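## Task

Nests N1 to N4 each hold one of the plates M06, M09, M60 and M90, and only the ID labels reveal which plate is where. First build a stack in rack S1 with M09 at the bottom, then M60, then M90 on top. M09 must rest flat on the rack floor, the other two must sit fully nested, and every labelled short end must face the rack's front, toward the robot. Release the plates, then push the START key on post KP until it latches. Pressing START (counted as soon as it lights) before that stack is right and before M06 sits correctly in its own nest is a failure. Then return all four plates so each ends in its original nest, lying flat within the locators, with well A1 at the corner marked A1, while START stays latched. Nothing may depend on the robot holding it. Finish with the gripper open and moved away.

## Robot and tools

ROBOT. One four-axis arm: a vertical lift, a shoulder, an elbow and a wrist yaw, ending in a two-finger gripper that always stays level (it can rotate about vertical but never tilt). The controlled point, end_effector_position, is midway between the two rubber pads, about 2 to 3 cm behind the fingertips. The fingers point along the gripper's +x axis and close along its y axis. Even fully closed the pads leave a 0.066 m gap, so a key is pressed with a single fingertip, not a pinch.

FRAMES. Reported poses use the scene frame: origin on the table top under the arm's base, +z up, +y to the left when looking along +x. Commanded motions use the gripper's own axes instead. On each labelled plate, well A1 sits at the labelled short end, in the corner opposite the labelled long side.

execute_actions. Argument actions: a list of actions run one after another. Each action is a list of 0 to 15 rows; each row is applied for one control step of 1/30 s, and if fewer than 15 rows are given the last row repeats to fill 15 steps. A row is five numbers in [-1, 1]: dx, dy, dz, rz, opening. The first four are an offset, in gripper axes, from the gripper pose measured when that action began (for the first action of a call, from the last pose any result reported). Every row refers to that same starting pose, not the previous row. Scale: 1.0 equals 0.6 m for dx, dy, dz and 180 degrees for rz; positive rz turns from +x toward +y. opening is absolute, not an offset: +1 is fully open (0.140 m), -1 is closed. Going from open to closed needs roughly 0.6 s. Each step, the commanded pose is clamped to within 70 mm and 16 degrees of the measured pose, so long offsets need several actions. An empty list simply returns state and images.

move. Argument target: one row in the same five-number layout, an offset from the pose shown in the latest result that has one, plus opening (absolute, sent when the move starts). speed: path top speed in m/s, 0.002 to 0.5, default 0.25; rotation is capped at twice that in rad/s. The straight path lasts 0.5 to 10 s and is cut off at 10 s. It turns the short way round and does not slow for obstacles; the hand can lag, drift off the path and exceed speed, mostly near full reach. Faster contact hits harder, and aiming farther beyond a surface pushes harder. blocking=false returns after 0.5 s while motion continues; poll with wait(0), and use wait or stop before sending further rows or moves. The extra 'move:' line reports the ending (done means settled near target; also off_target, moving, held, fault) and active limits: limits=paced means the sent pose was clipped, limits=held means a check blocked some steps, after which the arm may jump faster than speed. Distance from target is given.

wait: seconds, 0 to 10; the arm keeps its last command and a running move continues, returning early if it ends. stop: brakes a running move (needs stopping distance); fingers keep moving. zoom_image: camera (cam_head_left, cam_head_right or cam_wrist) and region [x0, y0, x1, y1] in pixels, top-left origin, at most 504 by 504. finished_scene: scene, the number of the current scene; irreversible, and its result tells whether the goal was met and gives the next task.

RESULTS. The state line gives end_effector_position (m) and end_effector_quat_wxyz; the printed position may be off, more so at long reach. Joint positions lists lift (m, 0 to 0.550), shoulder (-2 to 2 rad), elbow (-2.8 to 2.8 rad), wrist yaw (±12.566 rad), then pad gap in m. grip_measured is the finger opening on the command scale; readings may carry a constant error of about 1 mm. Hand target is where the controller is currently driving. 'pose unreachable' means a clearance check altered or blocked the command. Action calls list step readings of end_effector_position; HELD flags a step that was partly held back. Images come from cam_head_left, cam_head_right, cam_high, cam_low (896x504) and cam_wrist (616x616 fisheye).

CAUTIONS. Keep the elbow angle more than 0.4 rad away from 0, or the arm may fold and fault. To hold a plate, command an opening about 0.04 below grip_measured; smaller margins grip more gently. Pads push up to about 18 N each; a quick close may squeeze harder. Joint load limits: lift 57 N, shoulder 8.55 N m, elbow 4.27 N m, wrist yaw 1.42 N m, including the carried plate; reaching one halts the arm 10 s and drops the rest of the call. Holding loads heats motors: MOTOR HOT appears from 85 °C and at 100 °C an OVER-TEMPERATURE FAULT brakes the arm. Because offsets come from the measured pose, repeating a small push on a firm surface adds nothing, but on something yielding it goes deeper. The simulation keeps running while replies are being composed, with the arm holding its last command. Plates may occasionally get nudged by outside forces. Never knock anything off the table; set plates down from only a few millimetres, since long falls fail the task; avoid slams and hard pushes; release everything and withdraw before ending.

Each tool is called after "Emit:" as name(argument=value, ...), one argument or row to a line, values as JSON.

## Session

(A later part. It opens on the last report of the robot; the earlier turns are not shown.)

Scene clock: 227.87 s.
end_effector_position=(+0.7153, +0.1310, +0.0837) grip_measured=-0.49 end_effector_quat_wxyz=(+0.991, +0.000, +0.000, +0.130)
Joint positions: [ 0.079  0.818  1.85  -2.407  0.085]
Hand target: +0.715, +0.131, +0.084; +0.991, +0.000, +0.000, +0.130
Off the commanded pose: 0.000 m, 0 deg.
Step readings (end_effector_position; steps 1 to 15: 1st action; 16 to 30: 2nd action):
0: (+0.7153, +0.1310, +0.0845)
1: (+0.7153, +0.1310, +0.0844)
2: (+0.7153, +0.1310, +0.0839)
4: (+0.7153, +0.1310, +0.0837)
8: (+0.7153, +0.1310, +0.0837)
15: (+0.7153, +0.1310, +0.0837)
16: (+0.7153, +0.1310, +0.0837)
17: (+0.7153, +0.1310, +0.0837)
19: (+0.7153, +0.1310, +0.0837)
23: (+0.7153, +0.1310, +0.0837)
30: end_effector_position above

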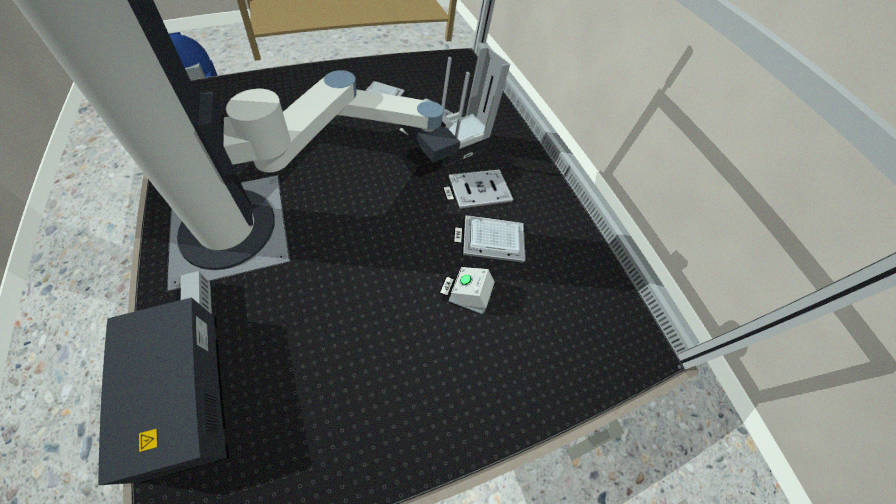

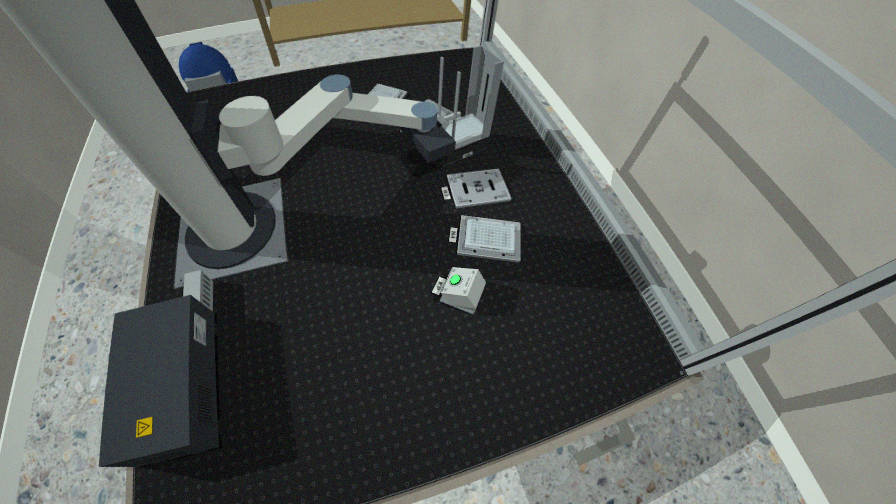

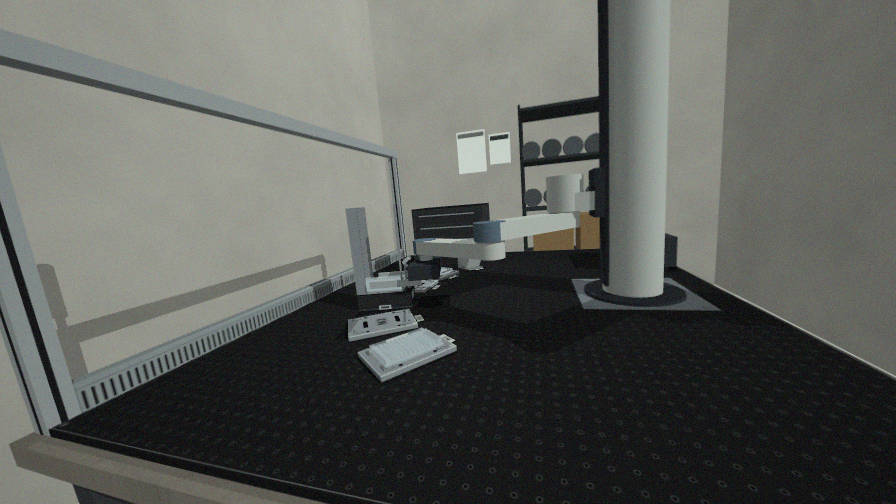

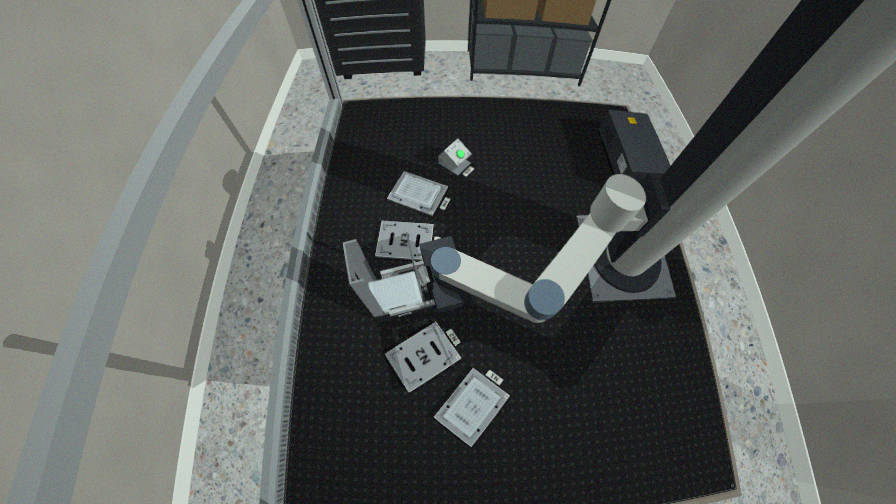

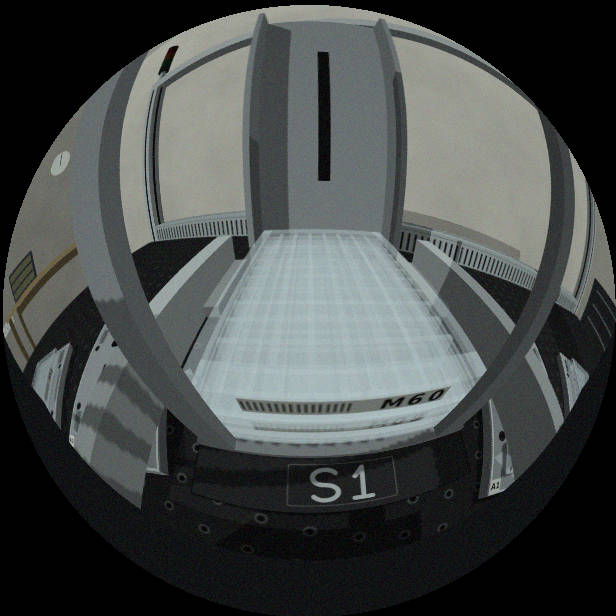

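Emit:
move(
  target=[-0.09965,-0.29375,0,-0.1142,-0.54],
  speed=0.25,
)

Scene clock: 233.40 s.
end_effector_position=(+0.7031, -0.0549, +0.3500) grip_measured=-0.49 end_effector_quat_wxyz=(+0.999, +0.000, +0.000, -0.049)
Joint positions: [ 0.345  0.549  1.697 -2.344  0.085]
Hand target: +0.703, -0.055, +0.350; +0.999, +0.000, +0.000, -0.049
Off the commanded pose: 0.000 m, 0 deg.
move: done

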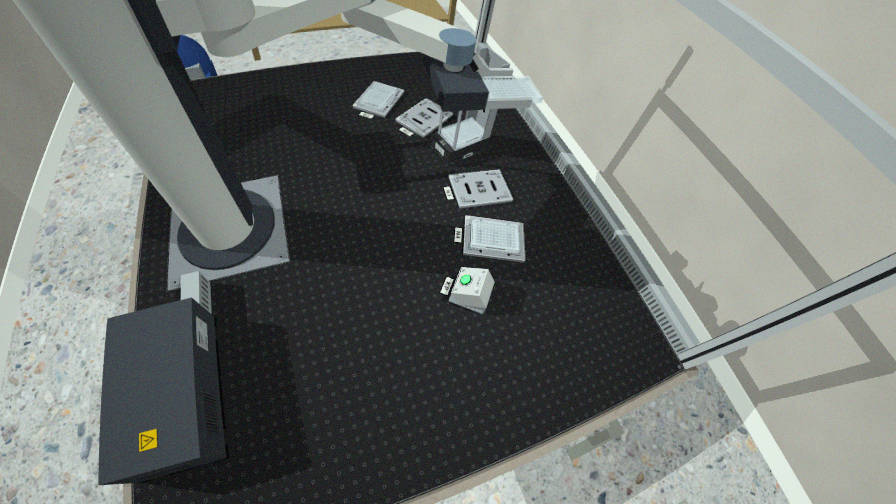

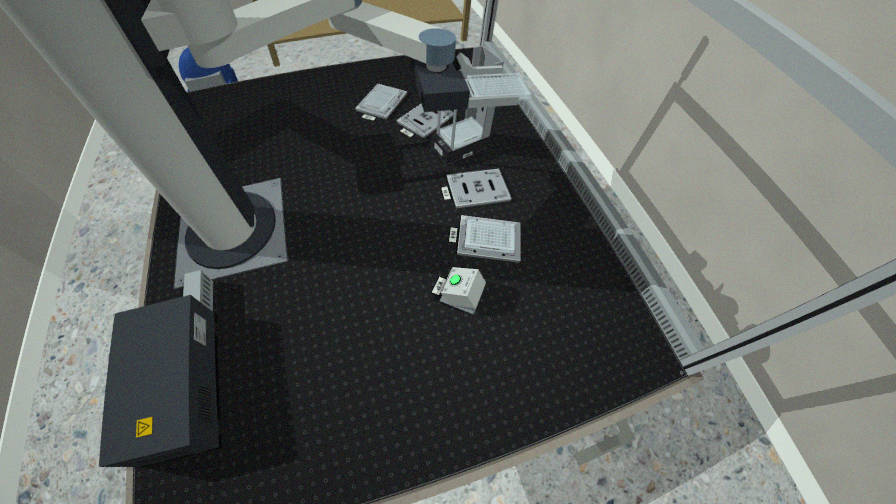

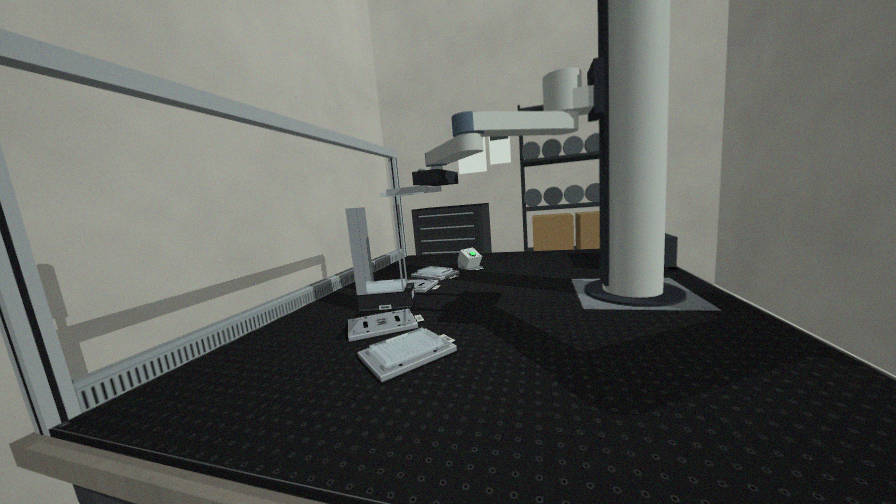

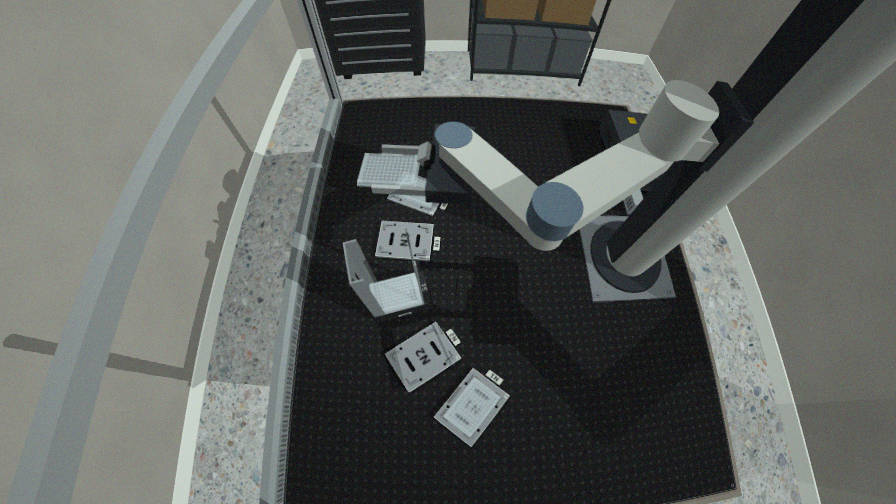

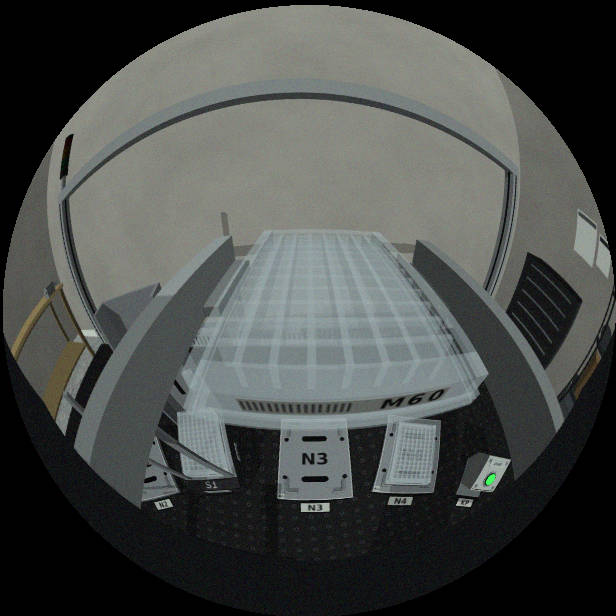

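Emit:
move(
  target=[0,0.0003,-0.5083,0,-0.54],
  speed=0.28,
)

Emit:
move(
  target=[0,0,-0.0183,0,-0.54],
  speed=0.03,
)

Scene clock: 235.27 s.
end_effector_position=(+0.7031, -0.0549, +0.0450) grip_measured=-0.49 end_effector_quat_wxyz=(+0.999, +0.000, +0.000, -0.049)
Joint positions: [ 0.04   0.549  1.697 -2.344  0.085]
Hand target: +0.703, -0.055, +0.045; +0.999, +0.000, +0.000, -0.049
Off the commanded pose: 0.000 m, 0 deg.
move: done

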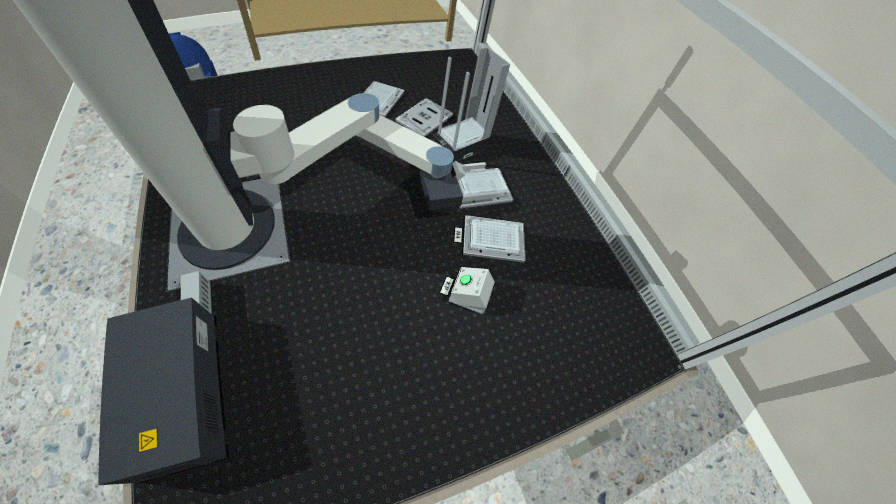

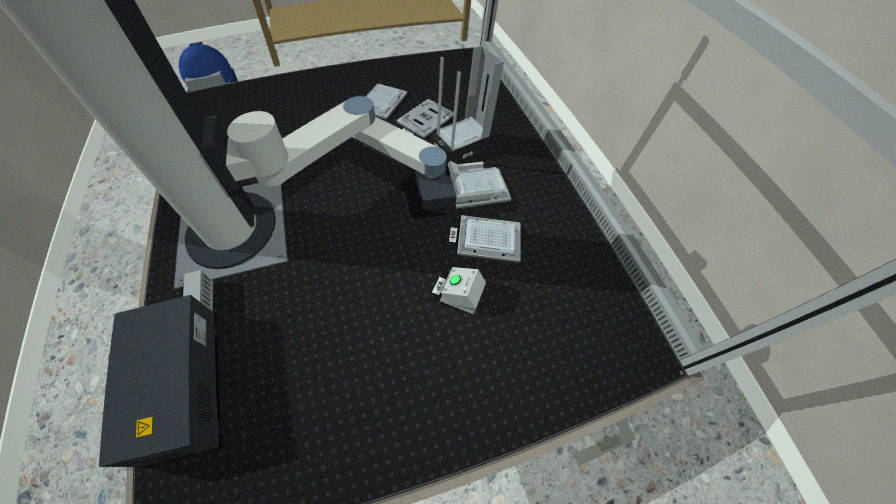

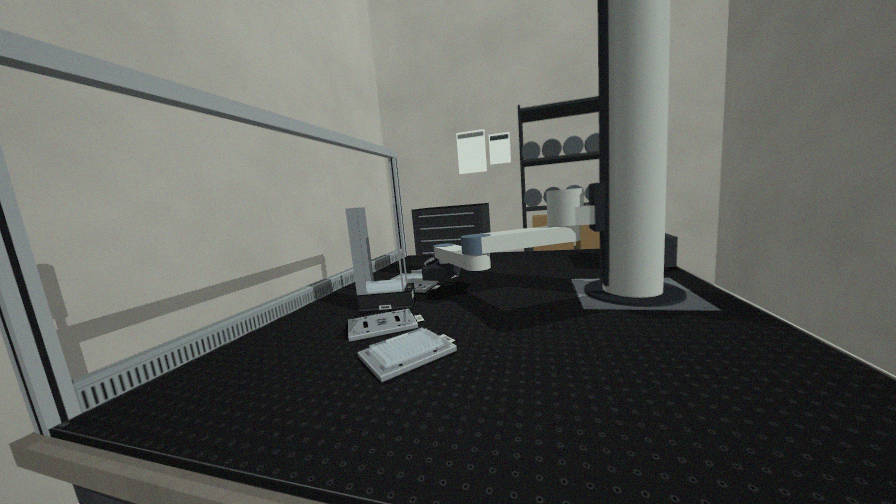

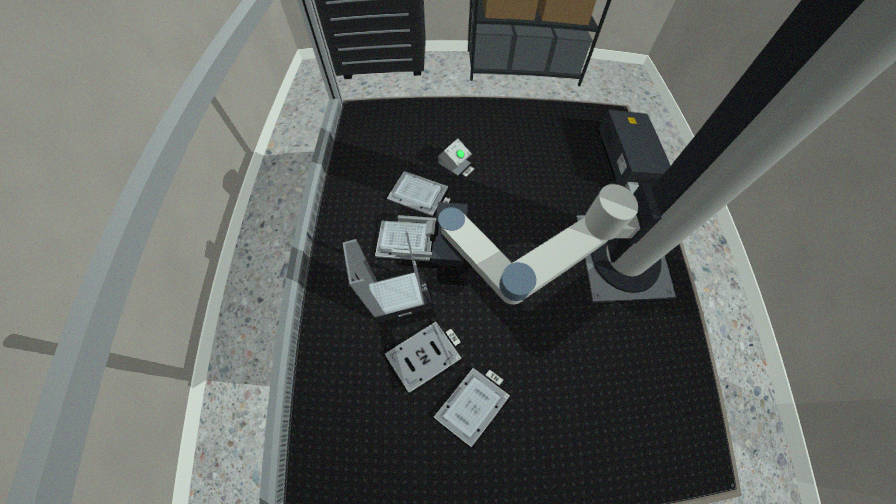

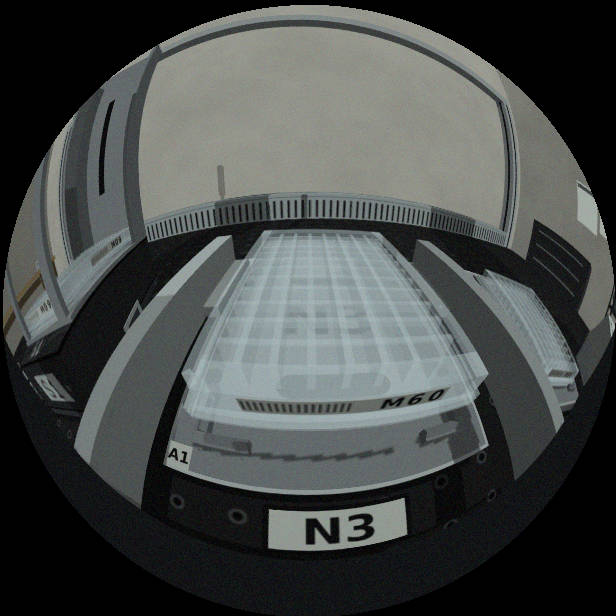

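Scene clock: 235.97 s.
end_effector_position=(+0.7031, -0.0549, +0.0339) grip_measured=-0.49 end_effector_quat_wxyz=(+0.999, +0.000, +0.000, -0.049)
Joint positions: [ 0.029  0.549  1.697 -2.344  0.085]
Hand target: +0.703, -0.055, +0.034; +0.999, +0.000, +0.000, -0.049
Off the commanded pose: 0.000 m, 0 deg.
move: done

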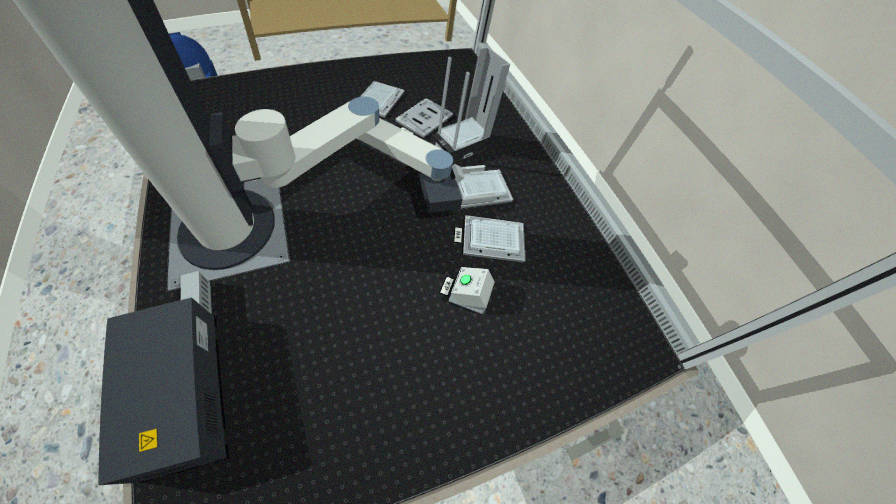

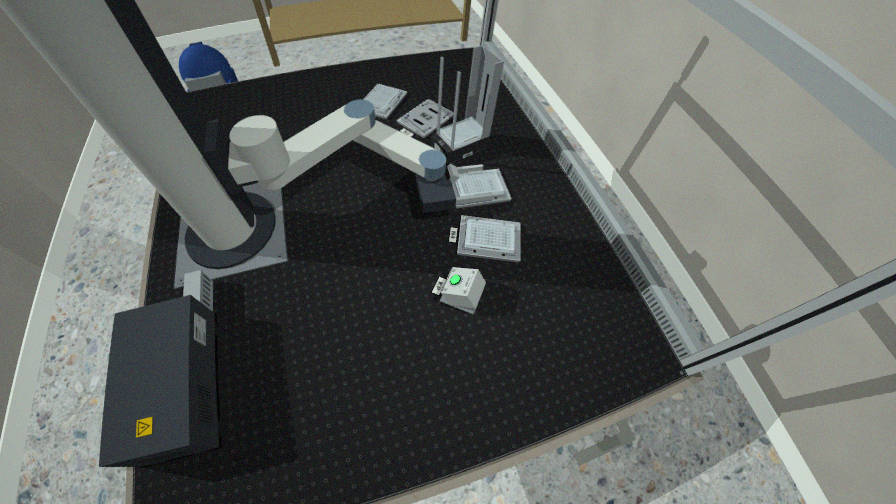

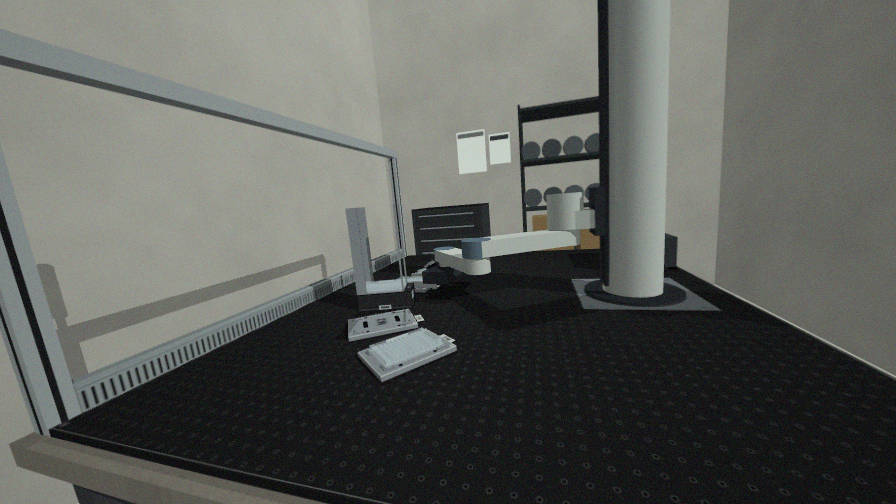

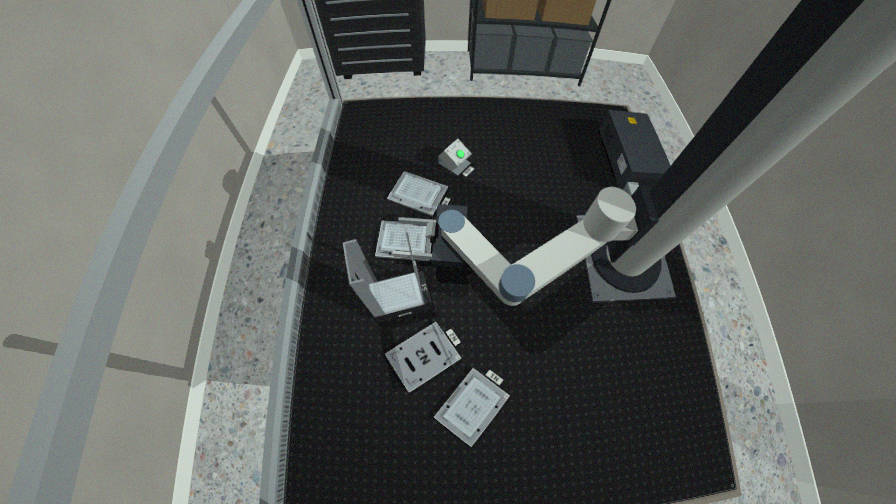

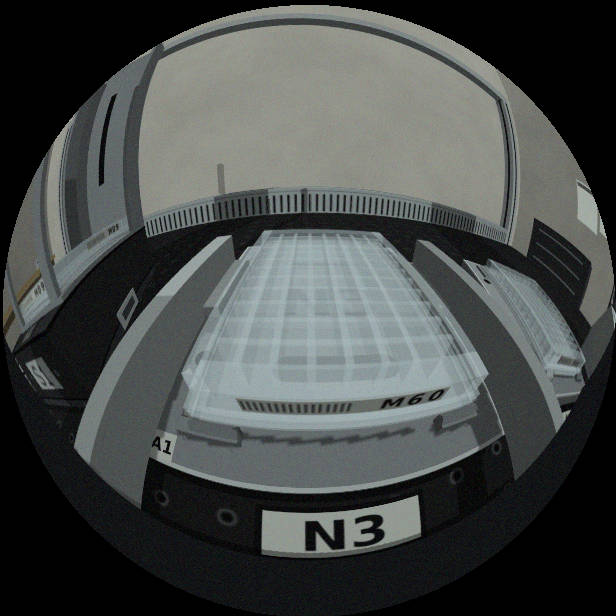

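Emit:
zoom_image(
  camera="cam_wrist",
  region=[150,330,530,520],
)

Region (150, 330, 530, 520) of cam_wrist's 616x616 image, scaled by 1.326, with more detail than that image has.

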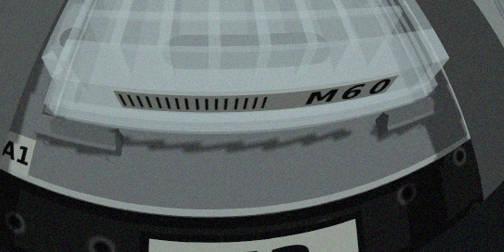

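Emit:
move(
  target=[0,0,-0.0058,0,-0.54],
  speed=0.008,
)

Scene clock: 237.17 s.
end_effector_position=(+0.7031, -0.0549, +0.0304) grip_measured=-0.49 end_effector_quat_wxyz=(+0.999, +0.000, +0.000, -0.049)
Joint positions: [ 0.025  0.549  1.697 -2.344  0.085]
Hand target: +0.703, -0.055, +0.030; +0.999, +0.000, +0.000, -0.049
Off the commanded pose: 0.000 m, 0 deg.
move: done

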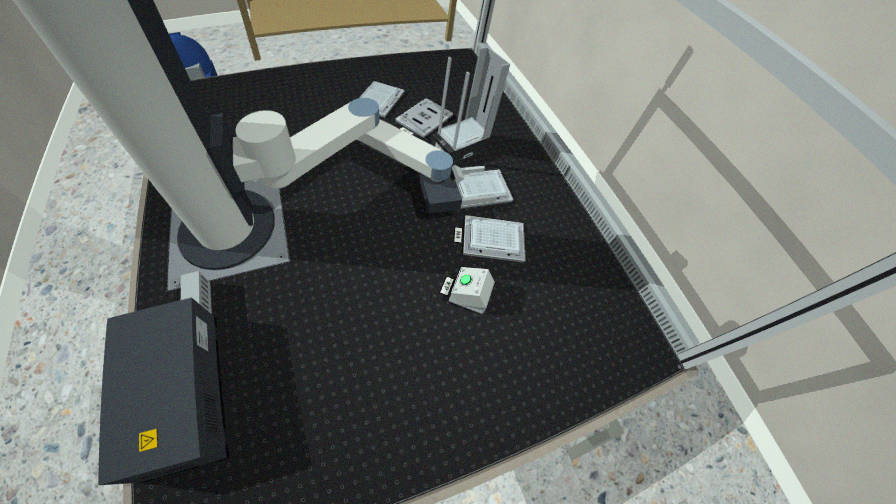

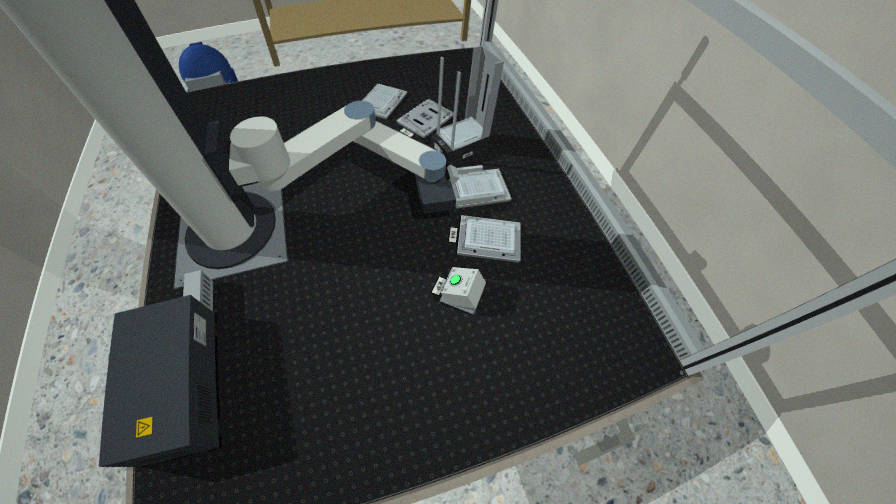

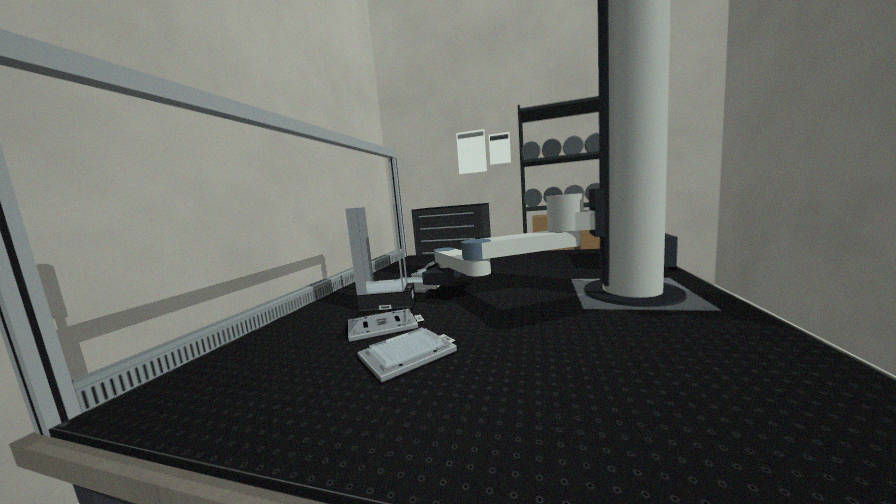

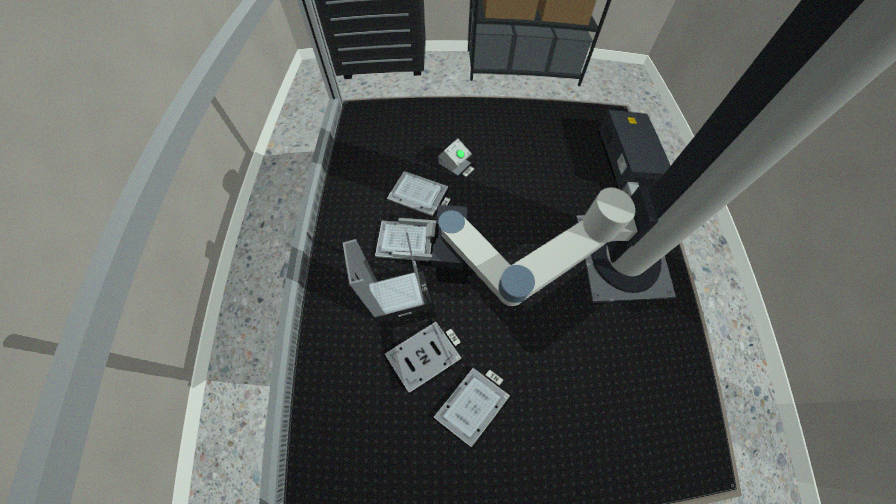

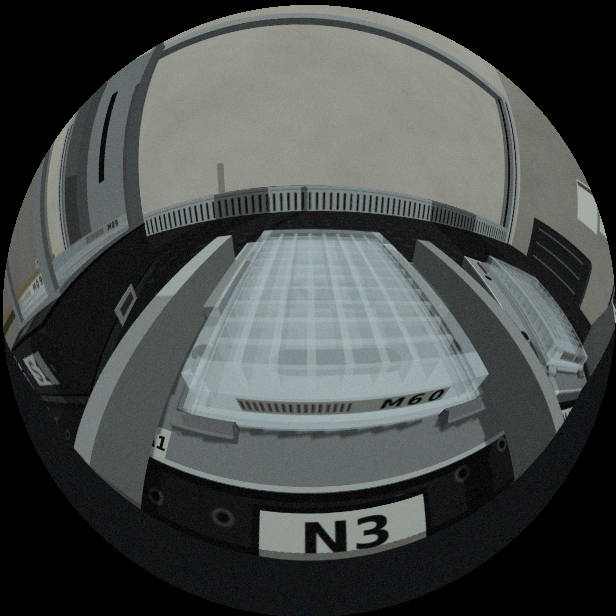

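Emit:
execute_actions(
  actions=[
    [[0,0,0,0,-0.52],[0,0,0,0,-0.5],[0,0,0,0,-0.48],[0,0,0,0,-0.45],[0,0,0,0,-0.42],[0,0,0,0,-0.38],[0,0,0,0,-0.33],[0,0,0,0,-0.27],[0,0,0,0,-0.2],[0,0,0,0,-0.13],[0,0,0,0,-0.06],[0,0,0,0,0],[0,0,0,0,0.05],[0,0,0,0,0.1],[0,0,0,0,0.1]],
  ],
)

Emit:
move(
  target=[-0.06,0,0.06,0,0.1],
  speed=0.15,
)

Scene clock: 238.07 s.
end_effector_position=(+0.7031, -0.0549, +0.0304) grip_measured=+0.10 end_effector_quat_wxyz=(+0.999, +0.000, +0.000, -0.049)
Joint positions: [ 0.025  0.549  1.697 -2.344  0.107]
Hand target: +0.703, -0.055, +0.030; +0.999, +0.000, +0.000, -0.049
Off the commanded pose: 0.000 m, 0 deg.
Step readings (end_effector_position):
0: (+0.7031, -0.0549, +0.0304)
1: (+0.7031, -0.0549, +0.0304)
2: (+0.7031, -0.0549, +0.0304)
4: (+0.7031, -0.0549, +0.0304)
8: (+0.7031, -0.0549, +0.0304)
15: end_effector_position above

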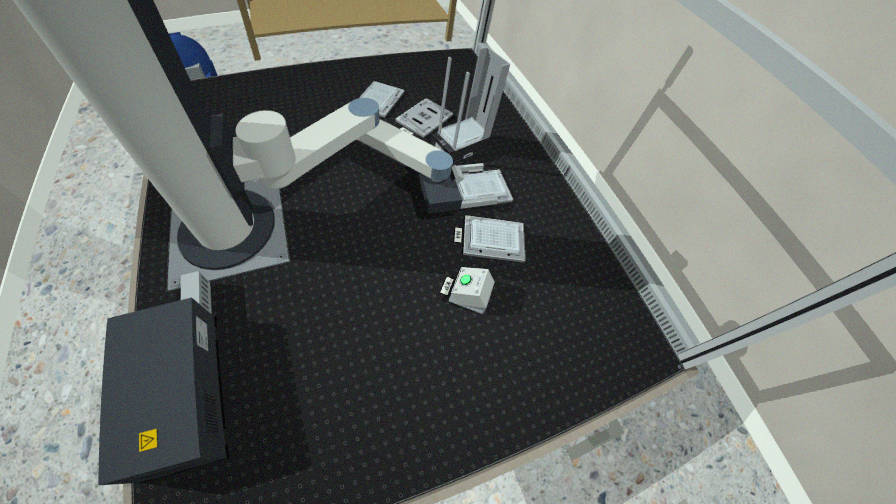

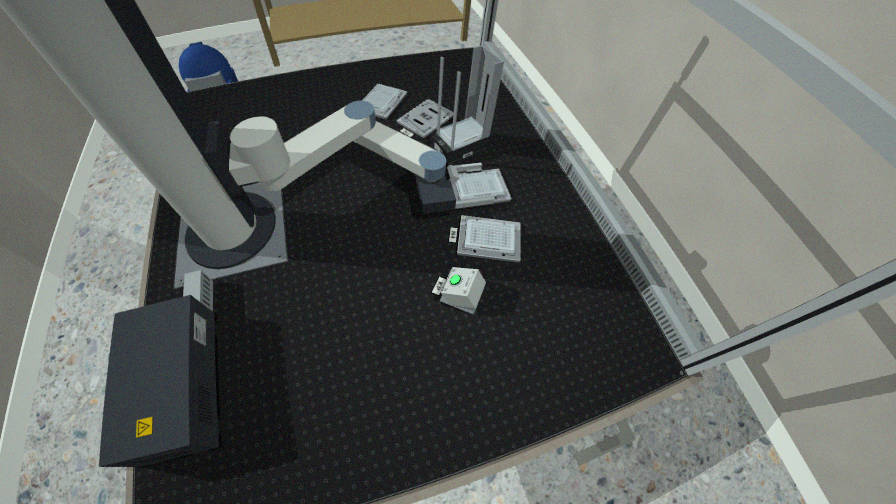

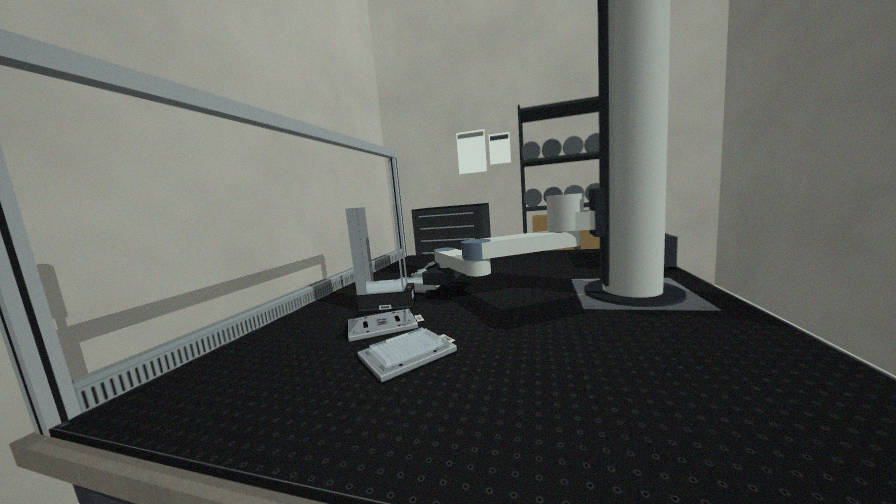

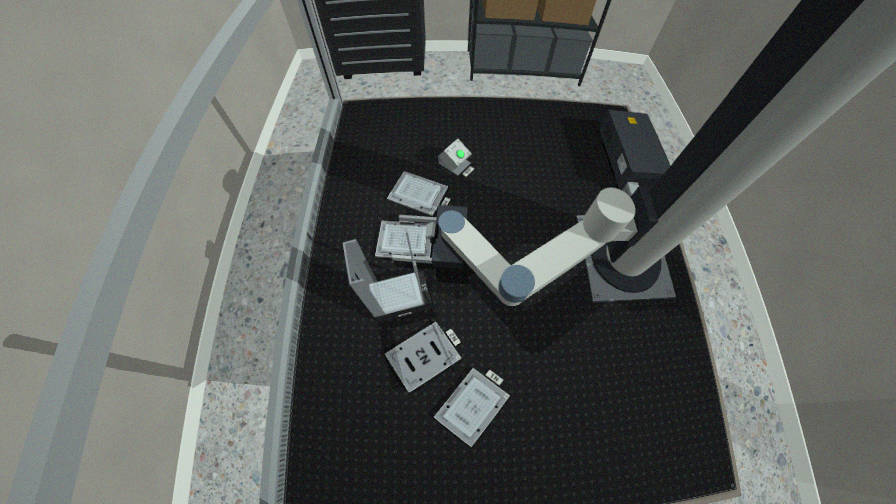

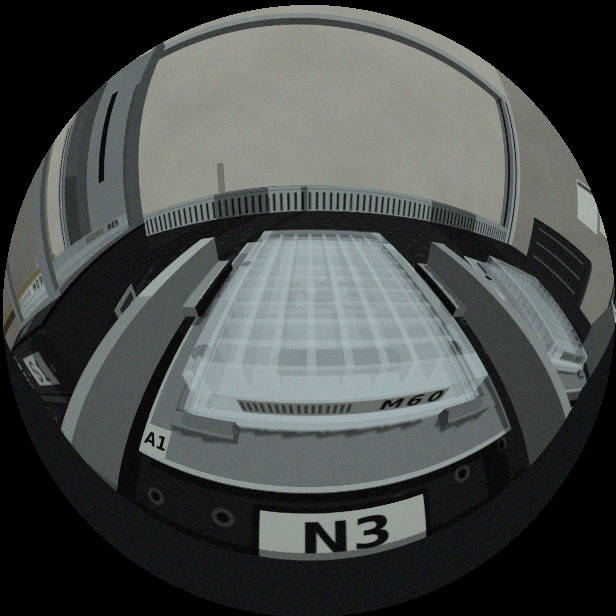

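Scene clock: 238.80 s.
end_effector_position=(+0.6673, -0.0514, +0.0665) grip_measured=+0.10 end_effector_quat_wxyz=(+0.999, +0.000, +0.000, -0.049)
Joint positions: [ 0.061  0.634  1.496 -2.228  0.107]
Hand target: +0.667, -0.051, +0.066; +0.999, +0.000, +0.000, -0.049
Off the commanded pose: 0.000 m, 0 deg.
move: done

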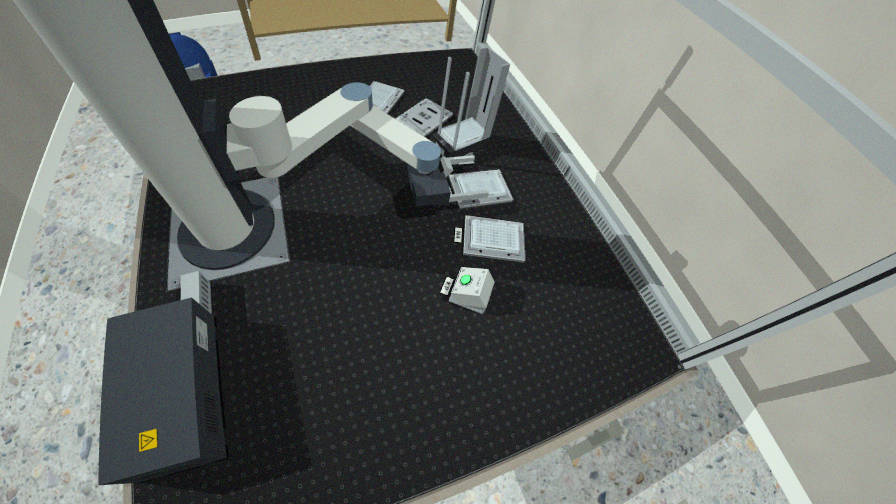

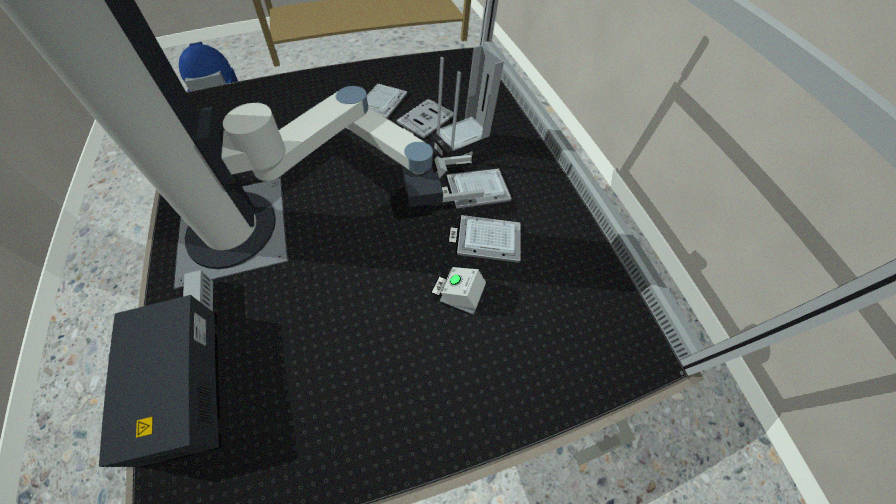

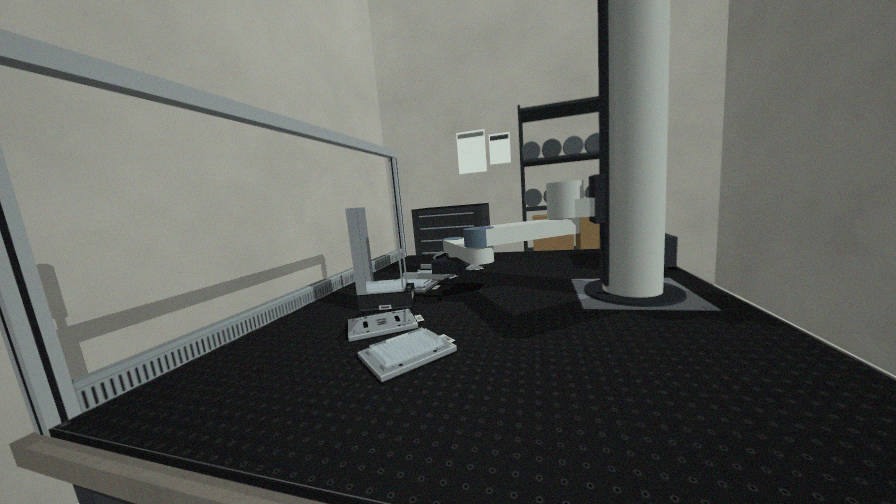

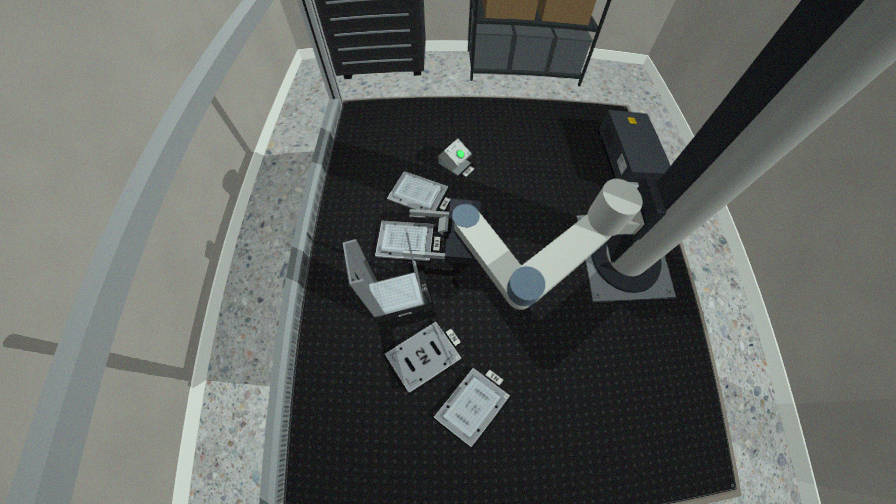

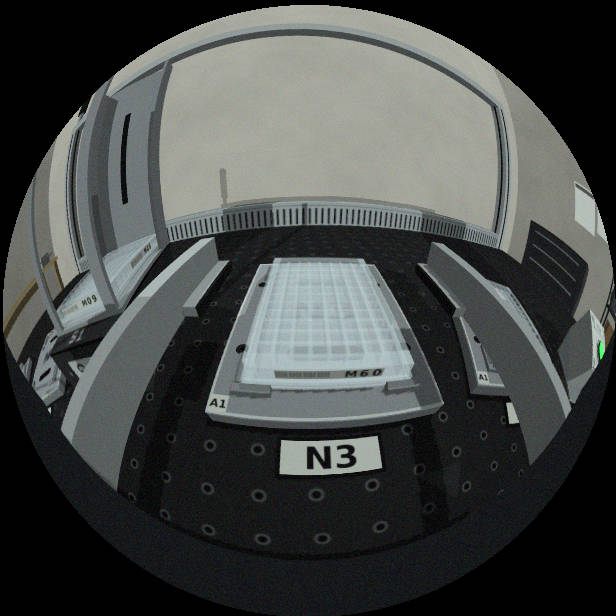

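Emit:
zoom_image(
  camera="cam_wrist",
  region=[190,240,460,430],
)

Region (190, 240, 460, 430) of cam_wrist's 616x616 image, scaled by 1.867, with more detail than that image has; it fills the top 355 rows of this view, and the rest is white.

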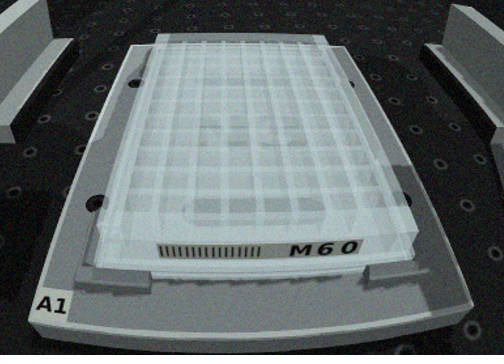

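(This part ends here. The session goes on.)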